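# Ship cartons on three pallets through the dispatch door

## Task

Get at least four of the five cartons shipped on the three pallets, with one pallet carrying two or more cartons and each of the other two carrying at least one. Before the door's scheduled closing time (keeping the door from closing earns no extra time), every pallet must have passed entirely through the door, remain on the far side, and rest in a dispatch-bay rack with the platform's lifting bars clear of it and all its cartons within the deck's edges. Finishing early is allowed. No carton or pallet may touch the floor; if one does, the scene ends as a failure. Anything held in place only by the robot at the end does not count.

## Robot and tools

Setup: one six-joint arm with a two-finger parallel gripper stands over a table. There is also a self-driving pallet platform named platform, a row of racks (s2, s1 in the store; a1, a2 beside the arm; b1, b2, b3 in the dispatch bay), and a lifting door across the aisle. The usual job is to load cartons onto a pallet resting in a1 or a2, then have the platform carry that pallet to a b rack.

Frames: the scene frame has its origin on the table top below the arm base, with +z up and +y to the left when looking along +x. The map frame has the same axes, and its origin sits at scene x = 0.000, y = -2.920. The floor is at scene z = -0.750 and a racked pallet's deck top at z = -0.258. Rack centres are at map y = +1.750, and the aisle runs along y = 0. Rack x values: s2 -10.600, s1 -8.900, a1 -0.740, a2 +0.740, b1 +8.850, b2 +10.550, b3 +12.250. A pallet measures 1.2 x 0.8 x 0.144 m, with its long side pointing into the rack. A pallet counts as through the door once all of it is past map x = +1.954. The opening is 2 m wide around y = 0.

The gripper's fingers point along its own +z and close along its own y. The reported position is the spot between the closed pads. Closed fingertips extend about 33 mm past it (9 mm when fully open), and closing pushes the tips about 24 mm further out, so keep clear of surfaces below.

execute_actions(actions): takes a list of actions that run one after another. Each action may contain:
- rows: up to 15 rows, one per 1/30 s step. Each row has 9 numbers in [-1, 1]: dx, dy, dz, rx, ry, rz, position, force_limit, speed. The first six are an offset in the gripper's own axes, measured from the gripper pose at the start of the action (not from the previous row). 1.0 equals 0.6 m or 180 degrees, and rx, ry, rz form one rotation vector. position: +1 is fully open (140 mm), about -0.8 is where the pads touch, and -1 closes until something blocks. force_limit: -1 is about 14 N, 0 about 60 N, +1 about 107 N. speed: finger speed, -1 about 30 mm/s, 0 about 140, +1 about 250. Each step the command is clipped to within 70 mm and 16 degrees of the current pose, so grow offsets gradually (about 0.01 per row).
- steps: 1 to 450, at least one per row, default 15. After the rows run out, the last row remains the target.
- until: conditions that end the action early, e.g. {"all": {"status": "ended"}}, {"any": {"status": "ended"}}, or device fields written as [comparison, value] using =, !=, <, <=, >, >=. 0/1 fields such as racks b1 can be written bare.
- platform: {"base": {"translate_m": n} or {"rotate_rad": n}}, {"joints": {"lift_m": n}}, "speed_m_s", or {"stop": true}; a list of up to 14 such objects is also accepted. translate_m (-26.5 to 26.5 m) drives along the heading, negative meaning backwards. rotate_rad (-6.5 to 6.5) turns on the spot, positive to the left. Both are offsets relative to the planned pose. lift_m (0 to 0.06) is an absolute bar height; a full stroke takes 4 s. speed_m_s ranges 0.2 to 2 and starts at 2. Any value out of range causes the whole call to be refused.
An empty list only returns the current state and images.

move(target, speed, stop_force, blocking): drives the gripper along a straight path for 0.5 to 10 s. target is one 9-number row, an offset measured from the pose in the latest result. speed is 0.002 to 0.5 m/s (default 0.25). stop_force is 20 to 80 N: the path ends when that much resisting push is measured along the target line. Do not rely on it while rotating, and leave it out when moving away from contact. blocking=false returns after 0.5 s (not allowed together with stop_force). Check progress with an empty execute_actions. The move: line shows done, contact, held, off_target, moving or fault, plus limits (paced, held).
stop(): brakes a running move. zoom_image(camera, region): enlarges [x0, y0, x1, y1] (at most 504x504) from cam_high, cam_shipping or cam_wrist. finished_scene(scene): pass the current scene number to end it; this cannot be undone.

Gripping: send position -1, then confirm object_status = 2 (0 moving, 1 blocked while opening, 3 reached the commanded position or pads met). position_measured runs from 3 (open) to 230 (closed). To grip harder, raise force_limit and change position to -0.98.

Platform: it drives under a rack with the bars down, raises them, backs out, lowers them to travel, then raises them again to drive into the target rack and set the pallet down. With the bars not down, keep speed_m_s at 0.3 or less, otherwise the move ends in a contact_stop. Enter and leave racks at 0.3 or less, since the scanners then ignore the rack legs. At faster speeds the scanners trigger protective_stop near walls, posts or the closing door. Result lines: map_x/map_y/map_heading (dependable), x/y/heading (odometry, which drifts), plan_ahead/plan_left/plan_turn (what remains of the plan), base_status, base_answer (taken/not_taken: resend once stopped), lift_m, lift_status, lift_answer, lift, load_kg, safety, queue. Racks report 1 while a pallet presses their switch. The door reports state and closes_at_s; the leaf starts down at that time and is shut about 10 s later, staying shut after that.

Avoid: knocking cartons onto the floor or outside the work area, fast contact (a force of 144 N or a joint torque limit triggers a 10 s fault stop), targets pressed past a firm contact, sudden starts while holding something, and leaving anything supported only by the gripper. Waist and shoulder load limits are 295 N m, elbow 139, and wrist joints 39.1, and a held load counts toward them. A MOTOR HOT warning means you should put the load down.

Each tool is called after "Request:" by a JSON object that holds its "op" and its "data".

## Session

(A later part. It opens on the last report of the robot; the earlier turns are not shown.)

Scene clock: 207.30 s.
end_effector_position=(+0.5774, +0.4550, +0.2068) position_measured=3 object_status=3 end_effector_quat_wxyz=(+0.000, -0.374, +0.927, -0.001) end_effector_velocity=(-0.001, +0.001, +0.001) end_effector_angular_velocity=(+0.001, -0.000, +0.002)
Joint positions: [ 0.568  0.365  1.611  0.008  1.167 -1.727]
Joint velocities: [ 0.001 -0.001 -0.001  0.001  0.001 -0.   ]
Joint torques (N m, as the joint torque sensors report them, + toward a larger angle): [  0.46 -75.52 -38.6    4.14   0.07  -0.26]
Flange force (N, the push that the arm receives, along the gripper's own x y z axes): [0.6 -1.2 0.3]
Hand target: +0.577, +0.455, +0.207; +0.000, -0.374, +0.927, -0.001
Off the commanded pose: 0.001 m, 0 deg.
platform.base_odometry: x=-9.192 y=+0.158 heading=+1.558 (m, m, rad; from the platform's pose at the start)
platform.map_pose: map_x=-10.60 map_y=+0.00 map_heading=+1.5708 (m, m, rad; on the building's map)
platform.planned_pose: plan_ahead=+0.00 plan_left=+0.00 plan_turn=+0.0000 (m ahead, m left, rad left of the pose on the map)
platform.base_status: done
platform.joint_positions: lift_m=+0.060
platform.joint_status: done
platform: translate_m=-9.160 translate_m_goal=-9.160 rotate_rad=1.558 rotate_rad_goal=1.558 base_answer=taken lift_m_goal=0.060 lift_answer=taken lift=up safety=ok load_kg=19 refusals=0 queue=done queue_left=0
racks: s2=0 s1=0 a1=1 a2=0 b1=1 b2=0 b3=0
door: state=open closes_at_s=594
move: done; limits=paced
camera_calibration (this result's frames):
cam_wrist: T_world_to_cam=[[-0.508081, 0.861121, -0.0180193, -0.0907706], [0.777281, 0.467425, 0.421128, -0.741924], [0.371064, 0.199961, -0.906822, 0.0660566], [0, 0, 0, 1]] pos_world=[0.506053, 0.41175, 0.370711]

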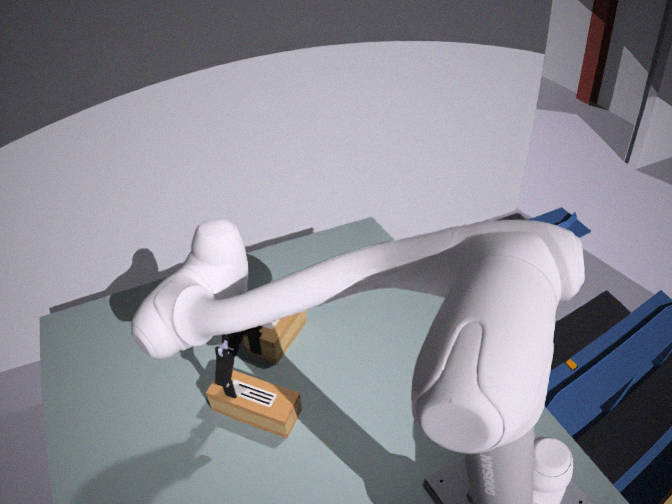

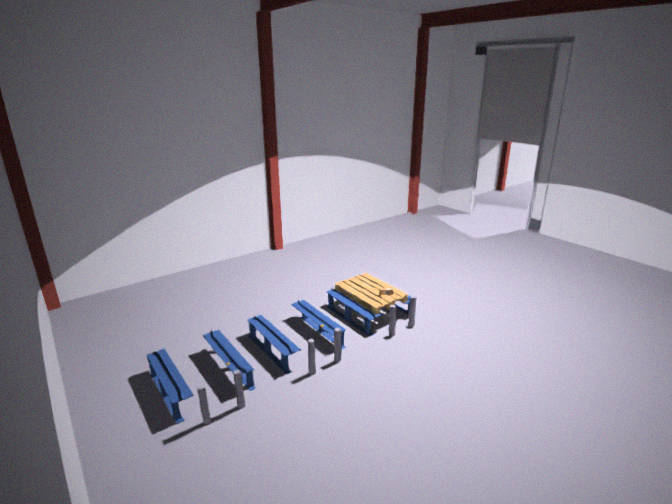

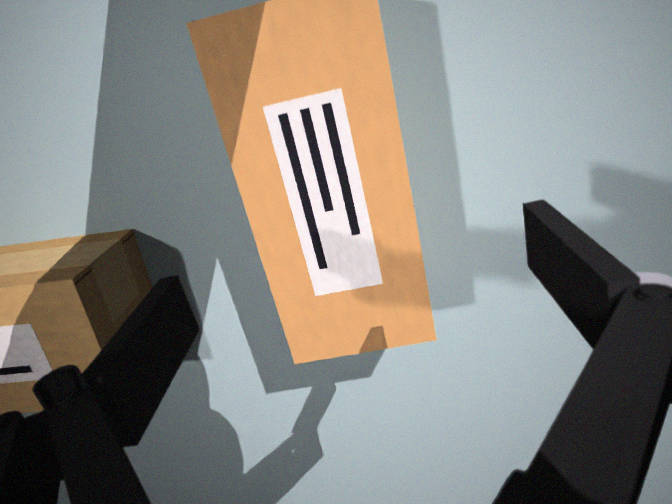

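Request:
{"op": "execute_actions", "data": {"actions": [{"platform":[{"base":{"rotate_rad":-1.5708},"joints":{"lift_m":0},"speed_m_s":2},{"base":{"translate_m":11.34}},{"base":{"rotate_rad":1.5708},"joints":{"lift_m":0.06}},{"base":{"translate_m":1.75},"speed_m_s":0.3}],"rows":[[0.005,-0.006,0.01,0,0,0,1,0,0],[0.01,-0.012,0.025,0,0,0,1,0,0],[0.015,-0.017,0.045,0,0,0,1,0,0],[0.015,-0.02,0.065,0,0,0,1,0,0],[0.015,-0.02,0.085,0,0,0,1,0,0],[0.015,-0.02,0.105,0,0,0,1,0,0],[0.015,-0.02,0.125,0,0,0,1,0,0],[0.015,-0.02,0.145,0,0,0,1,0,0],[0.015,-0.02,0.165,0,0,0,1,0,0],[0.015,-0.02,0.185,0,0,0,1,0,0],[0.015,-0.02,0.205,0,0,0,1,0,0],[0.015,-0.02,0.225,0,0,0,1,0,0],[0.015,-0.02,0.24,0,0,0,1,0,0],[0.015,-0.02,0.251,0,0,0,1,0,0],[0.015,-0.02,0.258,0,0,0,1,0,0]],"steps":28},{"rows":[[0,0,0,0,0,0,-1,0.2,0]],"steps":22}]}}

Request:
{"op": "move", "data": {"target": [0,0,-0.35,0,0,0,-1,0.2,0], "speed": 0.3}}

Scene clock: 214.67 s.
end_effector_position=(+0.5795, +0.4398, +0.0522) position_measured=73 object_status=2 end_effector_quat_wxyz=(+0.001, -0.374, +0.927, -0.001) end_effector_velocity=(-0.000, -0.000, -0.001) end_effector_angular_velocity=(-0.001, +0.002, +0.001)
Joint positions: [ 0.551  0.482  1.754  0.01   0.907 -1.746]
Joint velocities: [-0.     0.002  0.     0.     0.    -0.001]
Joint torques (N m, as the joint torque sensors report them, + toward a larger angle): [  1.03 -71.13 -27.31   3.29  -0.1   -0.14]
Flange force (N, the push that the arm receives, along the gripper's own x y z axes): [0.7 -2.2 -13.1]
Flange force at the end of the 1st action (N, along the gripper's axes at the end of the call): [0.7 -2.0 0.3]
Hand target: +0.579, +0.440, +0.052; +0.001, -0.374, +0.927, -0.001
Off the commanded pose: 0.000 m, 0 deg.
platform.base_odometry: x=-9.191 y=+0.158 heading=+0.857 (m, m, rad; from the platform's pose at the start)
platform.map_pose: map_x=-10.60 map_y=+0.00 map_heading=+0.8552 (m, m, rad; on the building's map)
platform.planned_pose: plan_ahead=+0.00 plan_left=+0.00 plan_turn=-0.8552 (m ahead, m left, rad left of the pose on the map)
platform.base_status: moving
platform.joint_positions: lift_m=+0.035
platform.joint_status: moving
platform: translate_m=-9.160 translate_m_goal=-9.160 rotate_rad=0.840 rotate_rad_goal=-0.012 base_answer=taken lift_m_goal=0.000 lift_answer=taken lift=between safety=ok load_kg=-14 refusals=0 queue=running queue_left=3
racks: s2=0 s1=0 a1=1 a2=0 b1=1 b2=0 b3=0
door: state=open closes_at_s=594
camera_calibration (this result's frames):
cam_wrist: T_world_to_cam=[[-0.508013, 0.861161, -0.0180104, -0.0794391], [0.777263, 0.46733, 0.421265, -0.671335], [0.371194, 0.200009, -0.906759, -0.0719748], [0, 0, 0, 1]] pos_world=[0.508165, 0.396541, 0.216116]

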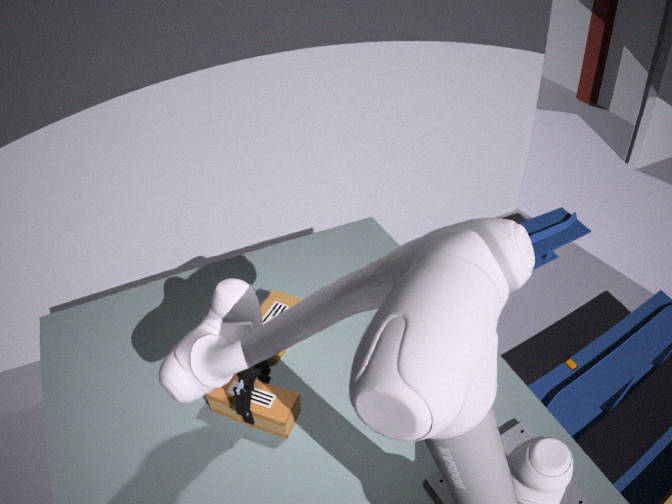

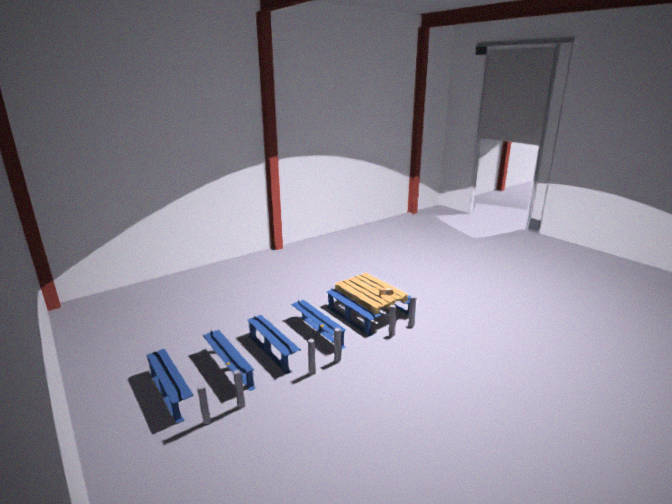

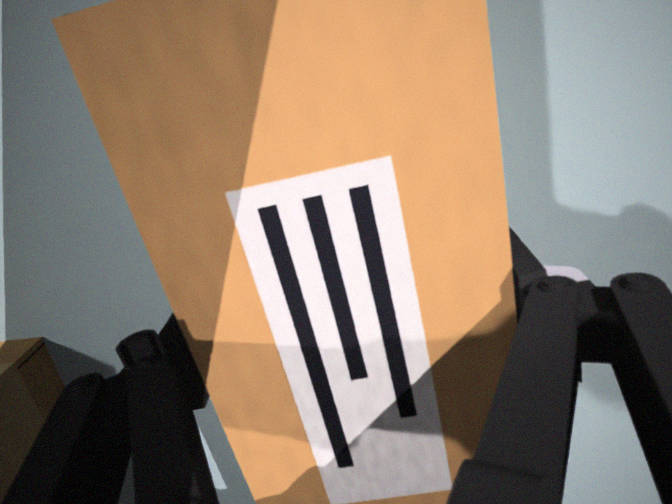

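Scene clock: 215.77 s.
end_effector_position=(+0.5791, +0.4403, +0.2622) position_measured=73 object_status=2 end_effector_quat_wxyz=(+0.001, -0.374, +0.927, -0.001) end_effector_velocity=(+0.000, +0.000, -0.001) end_effector_angular_velocity=(-0.002, +0.002, +0.001)
Joint positions: [ 0.549  0.322  1.565  0.008  1.256 -1.745]
Joint velocities: [ 0.     0.002 -0.001 -0.001  0.001 -0.001]
Joint torques (N m, as the joint torque sensors report them, + toward a larger angle): [  0.68 -75.84 -42.42   4.28   0.08  -0.34]
Flange force (N, the push that the arm receives, along the gripper's own x y z axes): [0.0 -1.9 5.8]
Hand target: +0.579, +0.440, +0.262; +0.001, -0.374, +0.927, -0.001
Off the commanded pose: 0.000 m, 0 deg.
platform.base_odometry: x=-9.191 y=+0.158 heading=+0.307 (m, m, rad; from the platform's pose at the start)
platform.map_pose: map_x=-10.60 map_y=+0.00 map_heading=+0.3054 (m, m, rad; on the building's map)
platform.planned_pose: plan_ahead=+0.00 plan_left=+0.00 plan_turn=-0.3054 (m ahead, m left, rad left of the pose on the map)
platform.base_status: moving
platform.joint_positions: lift_m=+0.017
platform.joint_status: moving
platform: translate_m=-9.160 translate_m_goal=-9.160 rotate_rad=0.290 rotate_rad_goal=-0.012 base_answer=taken lift_m_goal=0.000 lift_answer=taken lift=between safety=ok load_kg=-14 refusals=0 queue=running queue_left=3
racks: s2=0 s1=0 a1=1 a2=0 b1=1 b2=0 b3=0
door: state=open closes_at_s=594
move: done
camera_calibration (this result's frames):
cam_wrist: T_world_to_cam=[[-0.508087, 0.861117, -0.0180435, -0.0761524], [0.777152, 0.467376, 0.42142, -0.759695], [0.371325, 0.200096, -0.906686, 0.11834], [0, 0, 0, 1]] pos_world=[0.507764, 0.39696, 0.426074]

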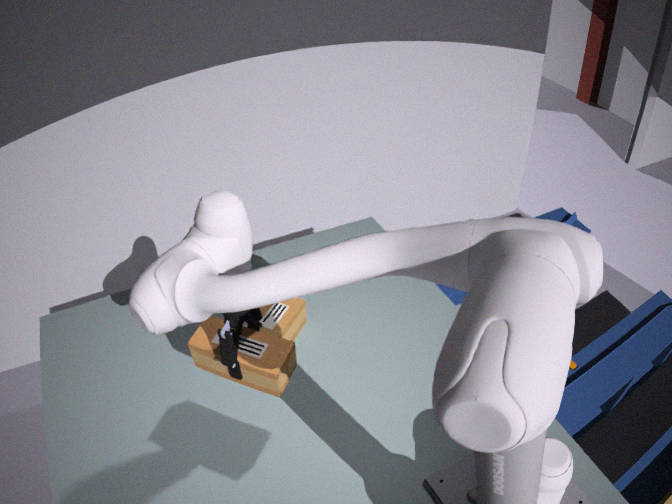

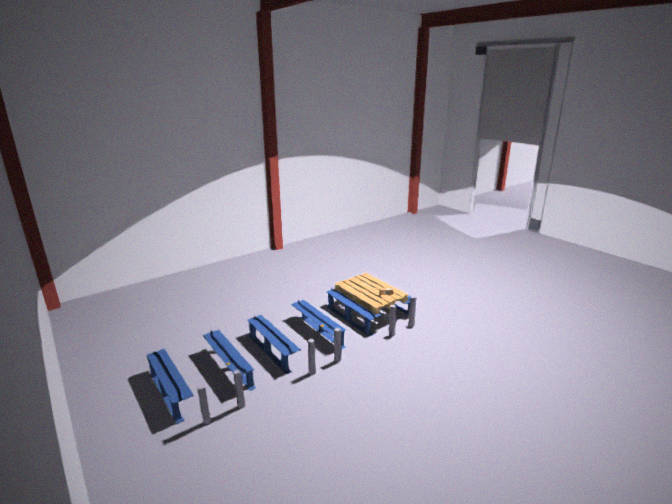

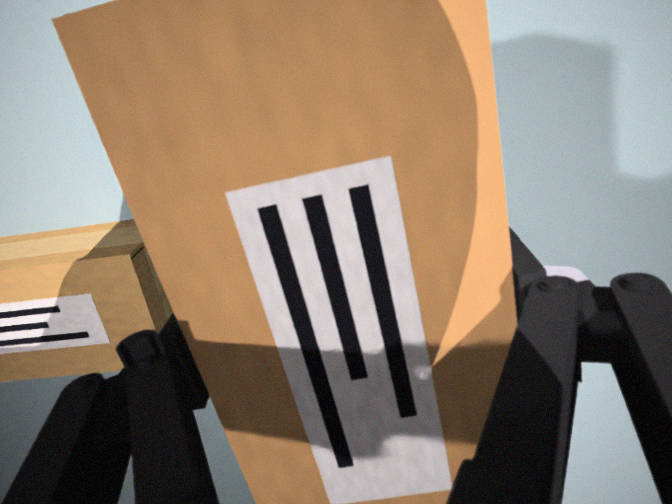

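Request:
{"op": "move", "data": {"target": [0.75,-0.875,0,0,0,0.2444,-1,0.2,0], "speed": 0.35}}

Request:
{"op": "execute_actions", "data": {"actions": [{"steps":450,"until":{"platform":{"map_y":[">",0.85]}}}]}}

Request:
{"op": "move", "data": {"target": [-0.1,-0.95,0.3,0,0,0,-1,0.2,0], "speed": 0.35}}

Scene clock: 225.77 s.
end_effector_position=(+0.6192, -0.2493, +0.2638) position_measured=73 object_status=2 end_effector_quat_wxyz=(+0.001, +0.000, +1.000, -0.001) end_effector_velocity=(+0.000, -0.000, -0.000) end_effector_angular_velocity=(+0.001, -0.001, -0.001)
Joint positions: [-0.483  0.238  1.684  0.003  1.227 -2.008]
Joint velocities: [-0.     0.001 -0.     0.001 -0.     0.001]
Joint torques (N m, as the joint torque sensors report them, + toward a larger angle): [  0.82 -64.84 -42.01   4.15   0.09  -0.15]
Flange force (N, the push that the arm receives, along the gripper's own x y z axes): [2.5 -1.3 4.9]
Hand target: +0.619, -0.249, +0.264; +0.001, +0.000, +1.000, -0.001
Off the commanded pose: 0.001 m, 0 deg.
platform.base_odometry: x=+1.118 y=+0.011 heading=-0.010 (m, m, rad; from the platform's pose at the start)
platform.map_pose: map_x=-0.25 map_y=+0.00 map_heading=+0.0044 (m, m, rad; on the building's map)
platform.planned_pose: plan_ahead=+0.99 plan_left=+0.00 plan_turn=-0.0044 (m ahead, m left, rad left of the pose on the map)
platform.base_status: moving
platform.joint_positions: lift_m=+0.000
platform.joint_status: done
platform: translate_m=1.180 translate_m_goal=2.180 rotate_rad=-0.010 rotate_rad_goal=-0.010 base_answer=taken lift_m_goal=0.000 lift_answer=taken lift=down safety=ok load_kg=-48 refusals=0 queue=running queue_left=2
racks: s2=0 s1=0 a1=1 a2=0 b1=1 b2=0 b3=0
door: state=open closes_at_s=594
move: done
camera_calibration (this result's frames):
cam_wrist: T_world_to_cam=[[0.232525, 0.972438, -0.0171946, 0.106958], [0.882855, -0.203621, 0.423209, -0.702455], [0.408044, -0.113587, -0.905869, 0.141734], [0, 0, 0, 1]] pos_world=[0.537461, -0.230945, 0.427517]

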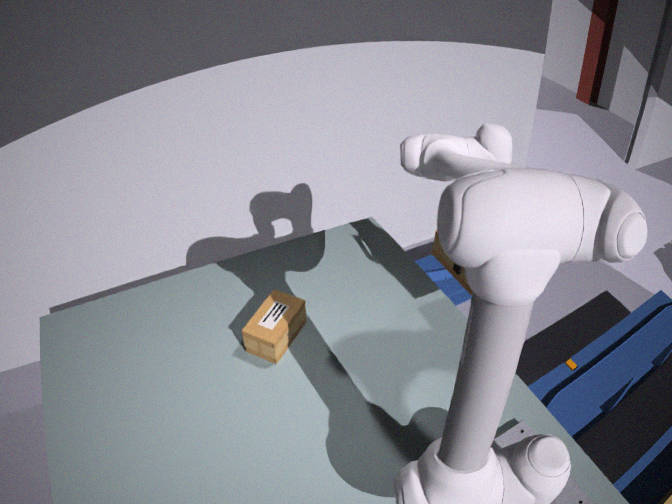

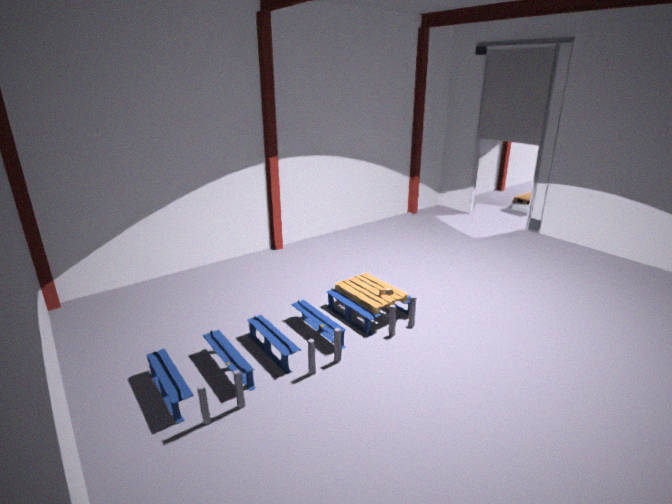

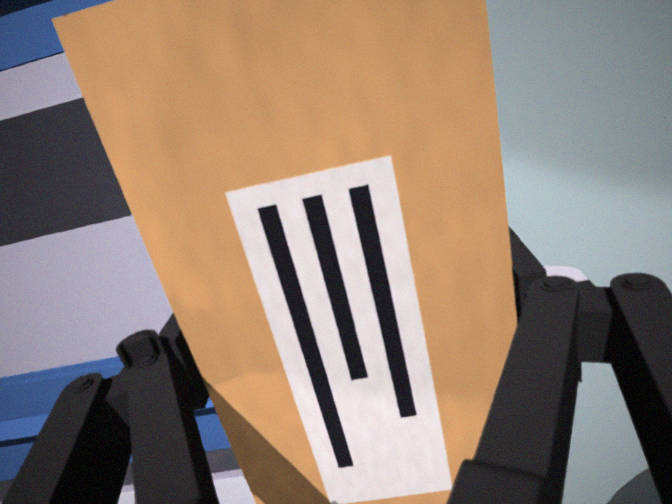

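Scene clock: 235.50 s.
end_effector_position=(+0.6193, -0.2493, +0.2637) position_measured=73 object_status=2 end_effector_quat_wxyz=(+0.001, +0.000, +1.000, -0.001) end_effector_velocity=(-0.001, -0.002, -0.000) end_effector_angular_velocity=(-0.000, -0.000, -0.004)
Joint positions: [-0.483  0.238  1.684  0.003  1.227 -2.008]
Joint velocities: [-0.003  0.    -0.    -0.    -0.     0.001]
Joint torques (N m, as the joint torque sensors report them, + toward a larger angle): [  1.43 -64.77 -42.16   4.14   0.05  -0.19]
Flange force (N, the push that the arm receives, along the gripper's own x y z axes): [3.5 -2.2 4.7]
Hand target: +0.619, -0.249, +0.264; +0.001, +0.000, +1.000, -0.001
Off the commanded pose: 0.001 m, 0 deg.
platform.base_odometry: x=+2.157 y=+0.852 heading=+1.557 (m, m, rad; from the platform's pose at the start)
platform.map_pose: map_x=+0.74 map_y=+0.86 map_heading=+1.5708 (m, m, rad; on the building's map)
platform.planned_pose: plan_ahead=+0.89 plan_left=+0.00 plan_turn=+0.0000 (m ahead, m left, rad left of the pose on the map)
platform.base_status: moving
platform.joint_positions: lift_m=+0.060
platform.joint_status: done
platform: translate_m=3.044 translate_m_goal=3.940 rotate_rad=1.557 rotate_rad_goal=1.557 base_answer=taken lift_m_goal=0.060 lift_answer=taken lift=up safety=ok load_kg=19 refusals=0 queue=running queue_left=0
racks: s2=0 s1=0 a1=1 a2=0 b1=1 b2=0 b3=0
door: state=open closes_at_s=594
camera_calibration (this result's frames):
cam_wrist: T_world_to_cam=[[0.232599, 0.972423, -0.0170867, 0.10688], [0.882836, -0.203734, 0.423195, -0.702475], [0.408043, -0.113519, -0.905878, 0.141717], [0, 0, 0, 1]] pos_world=[0.537483, -0.230963, 0.427488]

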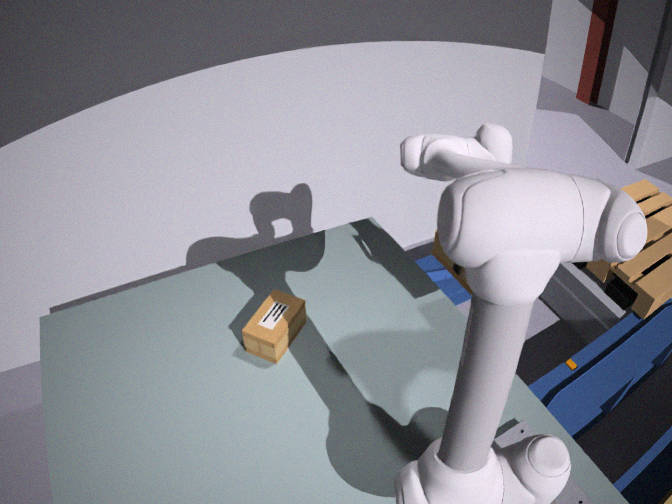

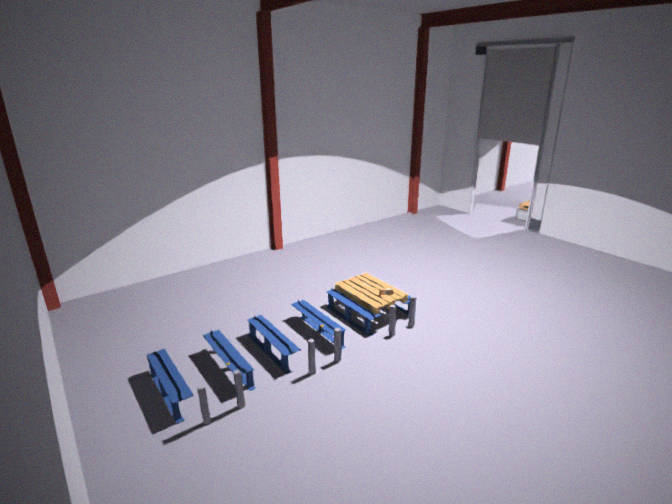

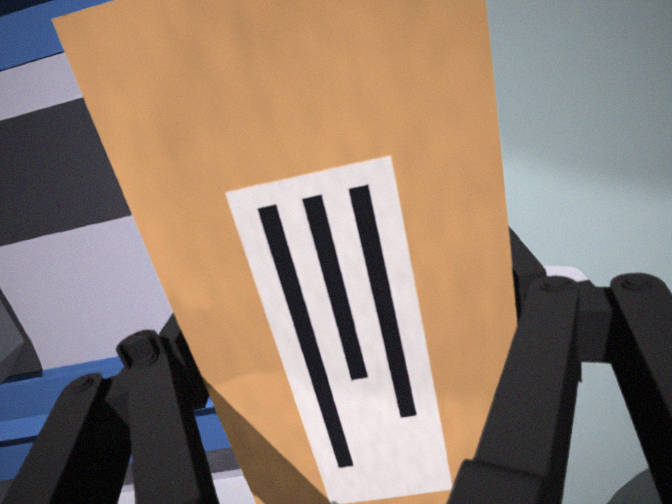

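Scene clock: 237.70 s.
end_effector_position=(+0.6794, -0.8199, +0.0858) position_measured=73 object_status=2 end_effector_quat_wxyz=(+0.001, +0.000, +1.000, -0.001) end_effector_velocity=(+0.001, +0.000, +0.001) end_effector_angular_velocity=(-0.001, -0.002, +0.000)
Joint positions: [-0.957  0.993  0.778 -0.001  1.378 -2.481]
Joint velocities: [ 0.001 -0.001 -0.001  0.001 -0.001  0.   ]
Joint torques (N m, as the joint torque sensors report them, + toward a larger angle): [   1.28 -130.03  -44.39    4.19   -0.03   -0.22]
Flange force (N, the push that the arm receives, along the gripper's own x y z axes): [6.8 5.9 4.2]
Hand target: +0.679, -0.820, +0.086; +0.001, +0.000, +1.000, -0.001
Off the commanded pose: 0.001 m, 0 deg.
platform.base_odometry: x=+2.166 y=+1.512 heading=+1.557 (m, m, rad; from the platform's pose at the start)
platform.map_pose: map_x=+0.74 map_y=+1.52 map_heading=+1.5708 (m, m, rad; on the building's map)
platform.planned_pose: plan_ahead=+0.23 plan_left=+0.00 plan_turn=+0.0000 (m ahead, m left, rad left of the pose on the map)
platform.base_status: moving
platform.joint_positions: lift_m=+0.060
platform.joint_status: done
platform: translate_m=3.704 translate_m_goal=3.940 rotate_rad=1.557 rotate_rad_goal=1.557 base_answer=taken lift_m_goal=0.060 lift_answer=taken lift=up safety=ok load_kg=19 refusals=0 queue=running queue_left=0
racks: s2=0 s1=0 a1=1 a2=0 b1=1 b2=0 b3=0
door: state=open closes_at_s=594
move: done
camera_calibration (this result's frames):
cam_wrist: T_world_to_cam=[[0.232559, 0.972425, -0.0174991, 0.644762], [0.8829, -0.203534, 0.423156, -0.796359], [0.407926, -0.113859, -0.905888, -0.10899], [0, 0, 0, 1]] pos_world=[0.59762, -0.801478, 0.249535]

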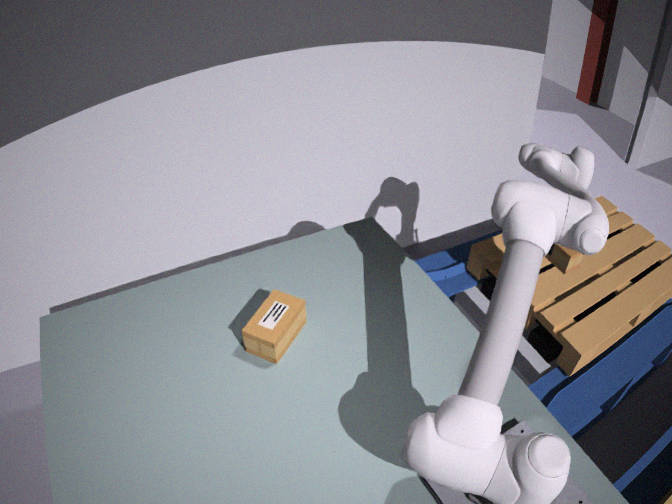

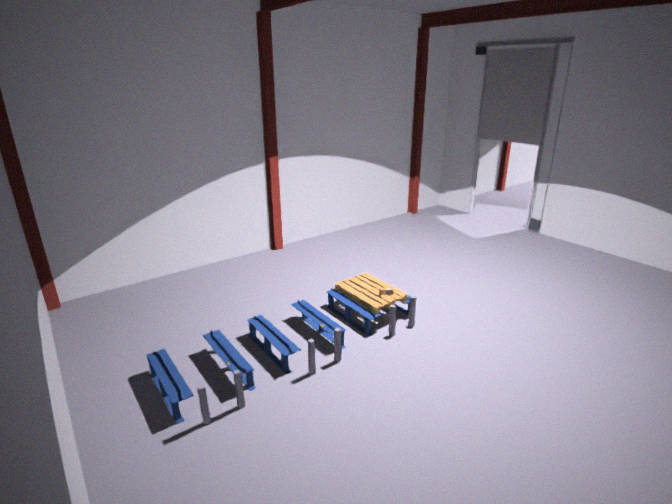

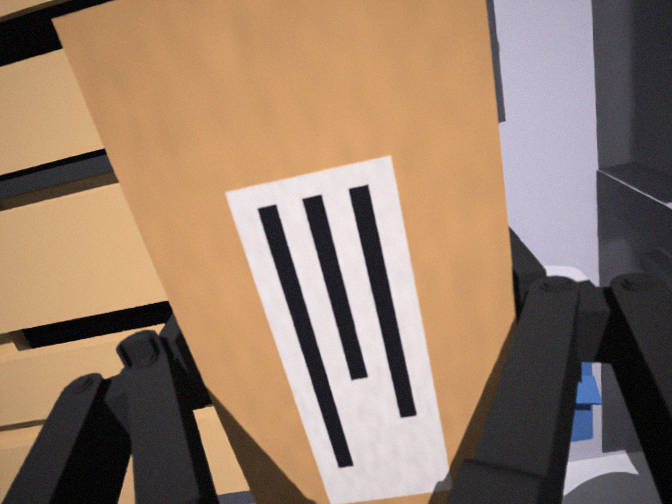

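Request:
{"op": "execute_actions", "data": {"actions": []}}

Scene clock: 249.07 s.
end_effector_position=(+0.6794, -0.8198, +0.0857) position_measured=73 object_status=2 end_effector_quat_wxyz=(+0.001, +0.000, +1.000, -0.001) end_effector_velocity=(+0.000, +0.000, -0.001) end_effector_angular_velocity=(+0.001, +0.000, +0.001)
Joint positions: [-0.957  0.993  0.778 -0.001  1.378 -2.481]
Joint velocities: [ 0.     0.001  0.     0.     0.    -0.   ]
Joint torques (N m, as the joint torque sensors report them, + toward a larger angle): [   1.28 -130.11  -44.08    4.31   -0.05   -0.08]
Flange force (N, the push that the arm receives, along the gripper's own x y z axes): [5.1 3.6 5.1]
Hand target: +0.679, -0.820, +0.086; +0.001, +0.000, +1.000, -0.001
Off the commanded pose: 0.001 m, 0 deg.
platform.base_odometry: x=+2.169 y=+1.749 heading=+1.557 (m, m, rad; from the platform's pose at the start)
platform.map_pose: map_x=+0.75 map_y=+1.75 map_heading=+1.5708 (m, m, rad; on the building's map)
platform.planned_pose: plan_ahead=+0.00 plan_left=+0.01 plan_turn=+0.0000 (m ahead, m left, rad left of the pose on the map)
platform.base_status: done
platform.joint_positions: lift_m=+0.060
platform.joint_status: done
platform: translate_m=3.930 translate_m_goal=3.931 rotate_rad=1.557 rotate_rad_goal=1.556 base_answer=taken lift_m_goal=0.060 lift_answer=taken lift=up safety=ok load_kg=18 refusals=0 queue=done queue_left=0
racks: s2=0 s1=0 a1=1 a2=0 b1=1 b2=0 b3=0
door: state=open closes_at_s=594
camera_calibration (this result's frames):
cam_wrist: T_world_to_cam=[[0.232563, 0.972427, -0.0173323, 0.644688], [0.882864, -0.2036, 0.423199, -0.796407], [0.408001, -0.113722, -0.905871, -0.10903], [0, 0, 0, 1]] pos_world=[0.597673, -0.80146, 0.249446]

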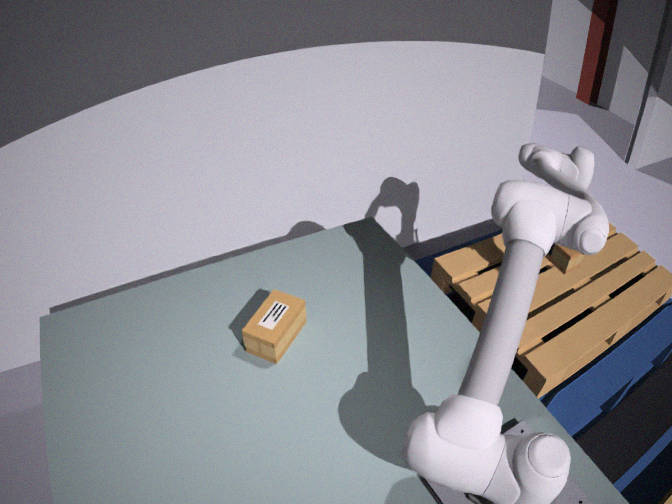

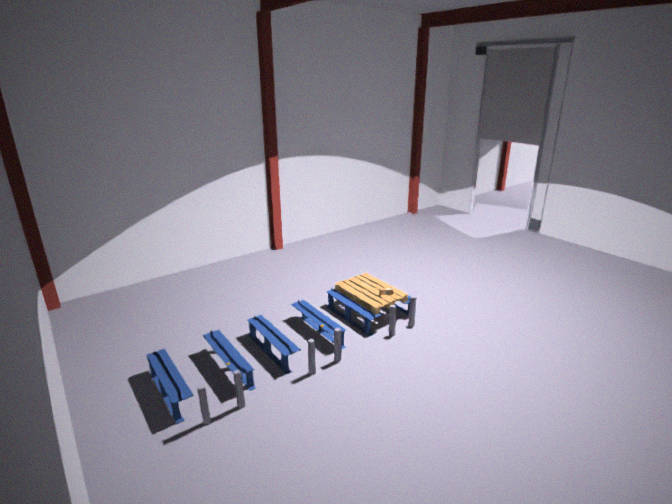

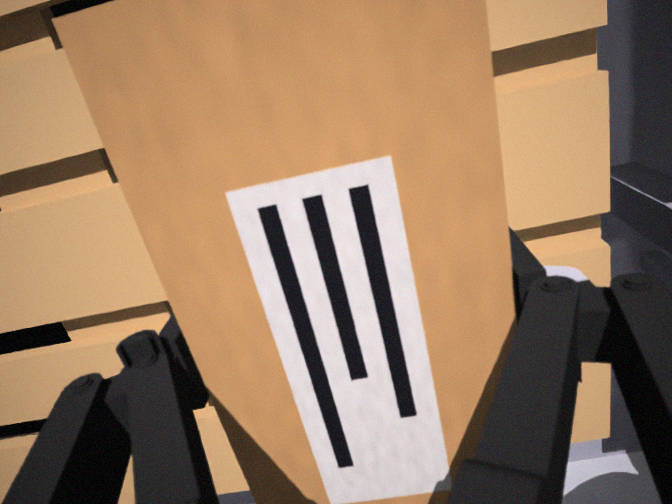

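Request:
{"op": "move", "data": {"target": [0,0,0.40,0,0,0,-1,0.2,0], "speed": 0.3}}

Request:
{"op": "move", "data": {"target": [0,0,0.08,0,0,0,-1,0.2,0], "speed": 0.013, "stop_force": 20}}

Scene clock: 252.03 s.
end_effector_position=(+0.6800, -0.8206, -0.1541) position_measured=73 object_status=2 end_effector_quat_wxyz=(+0.001, +0.000, +1.000, -0.001) end_effector_velocity=(-0.001, -0.001, -0.001) end_effector_angular_velocity=(-0.000, +0.001, -0.000)
Joint positions: [-0.957  1.164  0.886 -0.001  1.099 -2.481]
Joint velocities: [-0.001  0.001 -0.    -0.001 -0.    -0.   ]
Joint torques (N m, as the joint torque sensors report them, + toward a larger angle): [   1.94 -139.09  -41.05    4.03    0.17   -0.2 ]
Flange force (N, the push that the arm receives, along the gripper's own x y z axes): [4.1 0.4 4.7]
Hand target: +0.680, -0.820, -0.154; +0.001, +0.000, +1.000, -0.001
Off the commanded pose: 0.000 m, 0 deg.
platform.base_odometry: x=+2.169 y=+1.749 heading=+1.557 (m, m, rad; from the platform's pose at the start)
platform.map_pose: map_x=+0.75 map_y=+1.75 map_heading=+1.5708 (m, m, rad; on the building's map)
platform.planned_pose: plan_ahead=+0.00 plan_left=+0.01 plan_turn=+0.0000 (m ahead, m left, rad left of the pose on the map)
platform.base_status: done
platform.joint_positions: lift_m=+0.060
platform.joint_status: done
platform: translate_m=3.930 translate_m_goal=3.931 rotate_rad=1.557 rotate_rad_goal=1.556 base_answer=taken lift_m_goal=0.060 lift_answer=taken lift=up safety=ok load_kg=18 refusals=0 queue=done queue_left=0
racks: s2=0 s1=0 a1=1 a2=0 b1=1 b2=0 b3=0
door: state=open closes_at_s=594
move: done
camera_calibration (this result's frames):
cam_wrist: T_world_to_cam=[[0.232487, 0.972441, -0.0175377, 0.641163], [0.882864, -0.203437, 0.423278, -0.695397], [0.408045, -0.11389, -0.90583, -0.326694], [0, 0, 0, 1]] pos_world=[0.598185, -0.80217, 0.00966169]

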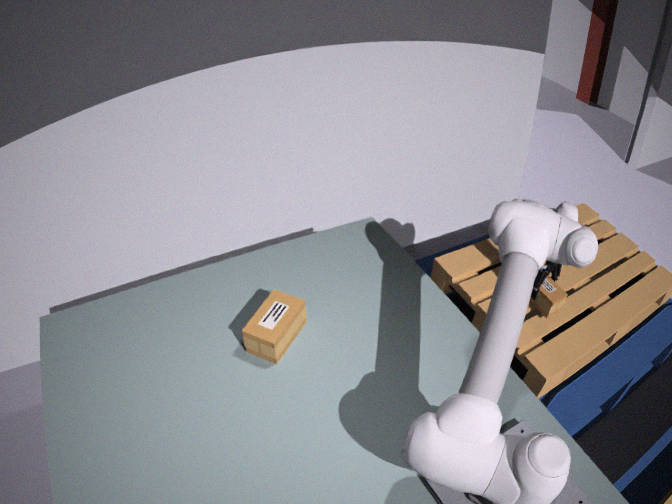

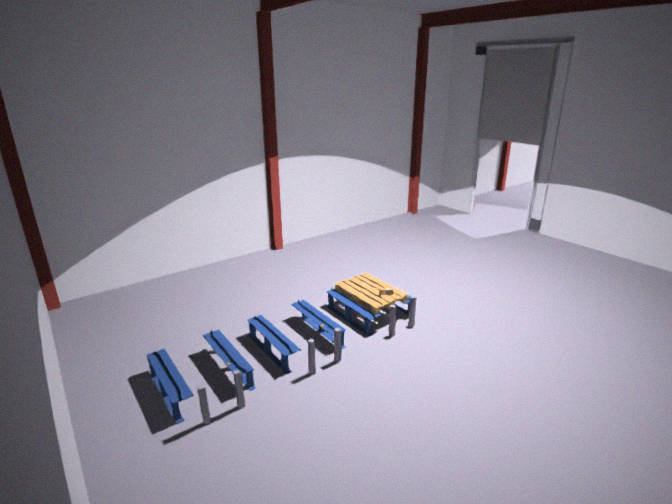

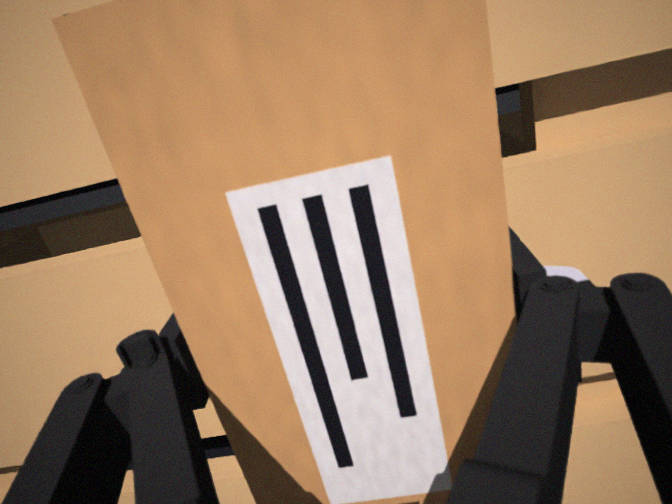

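Scene clock: 254.70 s.
end_effector_position=(+0.6801, -0.8208, -0.1844) position_measured=73 object_status=2 end_effector_quat_wxyz=(+0.001, +0.000, +1.000, -0.001) end_effector_velocity=(-0.001, +0.001, -0.000) end_effector_angular_velocity=(+0.002, +0.002, +0.000)
Joint positions: [-0.958  1.193  0.883 -0.001  1.071 -2.481]
Joint velocities: [-0.001 -0.     0.001 -0.     0.003 -0.001]
Joint torques (N m, as the joint torque sensors report them, + toward a larger angle): [  -1.37 -105.    -24.95    3.95   -0.4    -0.56]
Flange force (N, the push that the arm receives, along the gripper's own x y z axes): [0.6 3.3 -26.3]
Hand target: +0.680, -0.821, -0.184; +0.001, +0.000, +1.000, -0.001
Off the commanded pose: 0.018 m, 0 deg.
platform.base_odometry: x=+2.169 y=+1.749 heading=+1.557 (m, m, rad; from the platform's pose at the start)
platform.map_pose: map_x=+0.75 map_y=+1.75 map_heading=+1.5708 (m, m, rad; on the building's map)
platform.planned_pose: plan_ahead=+0.00 plan_left=+0.01 plan_turn=+0.0000 (m ahead, m left, rad left of the pose on the map)
platform.base_status: done
platform.joint_positions: lift_m=+0.060
platform.joint_status: done
platform: translate_m=3.930 translate_m_goal=3.931 rotate_rad=1.557 rotate_rad_goal=1.556 base_answer=taken lift_m_goal=0.060 lift_answer=taken lift=up safety=ok load_kg=18 refusals=0 queue=done queue_left=0
racks: s2=0 s1=0 a1=1 a2=0 b1=1 b2=0 b3=0
door: state=open closes_at_s=594
move: contact
camera_calibration (this result's frames):
cam_wrist: T_world_to_cam=[[0.232494, 0.972436, -0.0177163, 0.640757], [0.882782, -0.203344, 0.423494, -0.682568], [0.408219, -0.1141, -0.905726, -0.354558], [0, 0, 0, 1]] pos_world=[0.598323, -0.802346, -0.020717]

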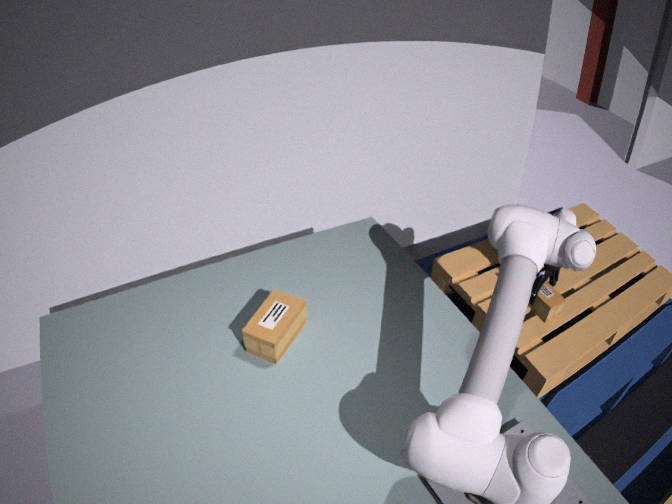

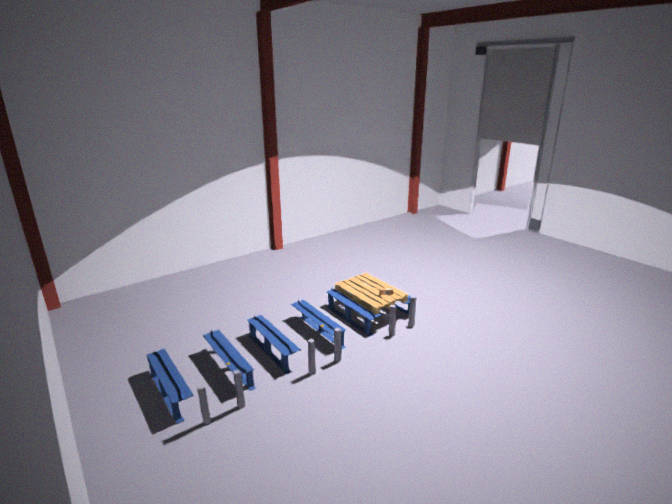

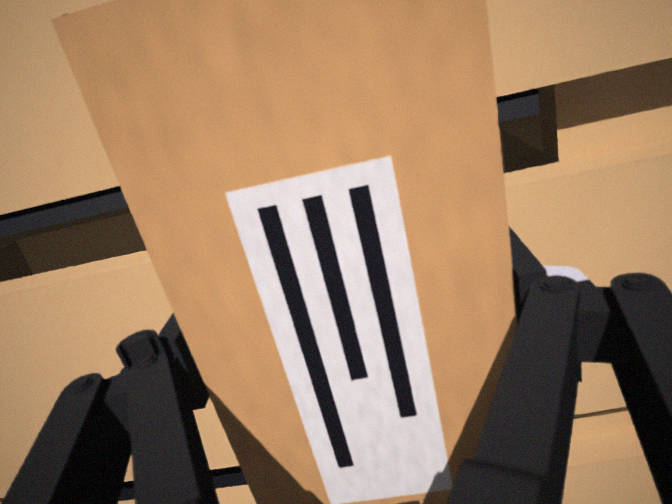

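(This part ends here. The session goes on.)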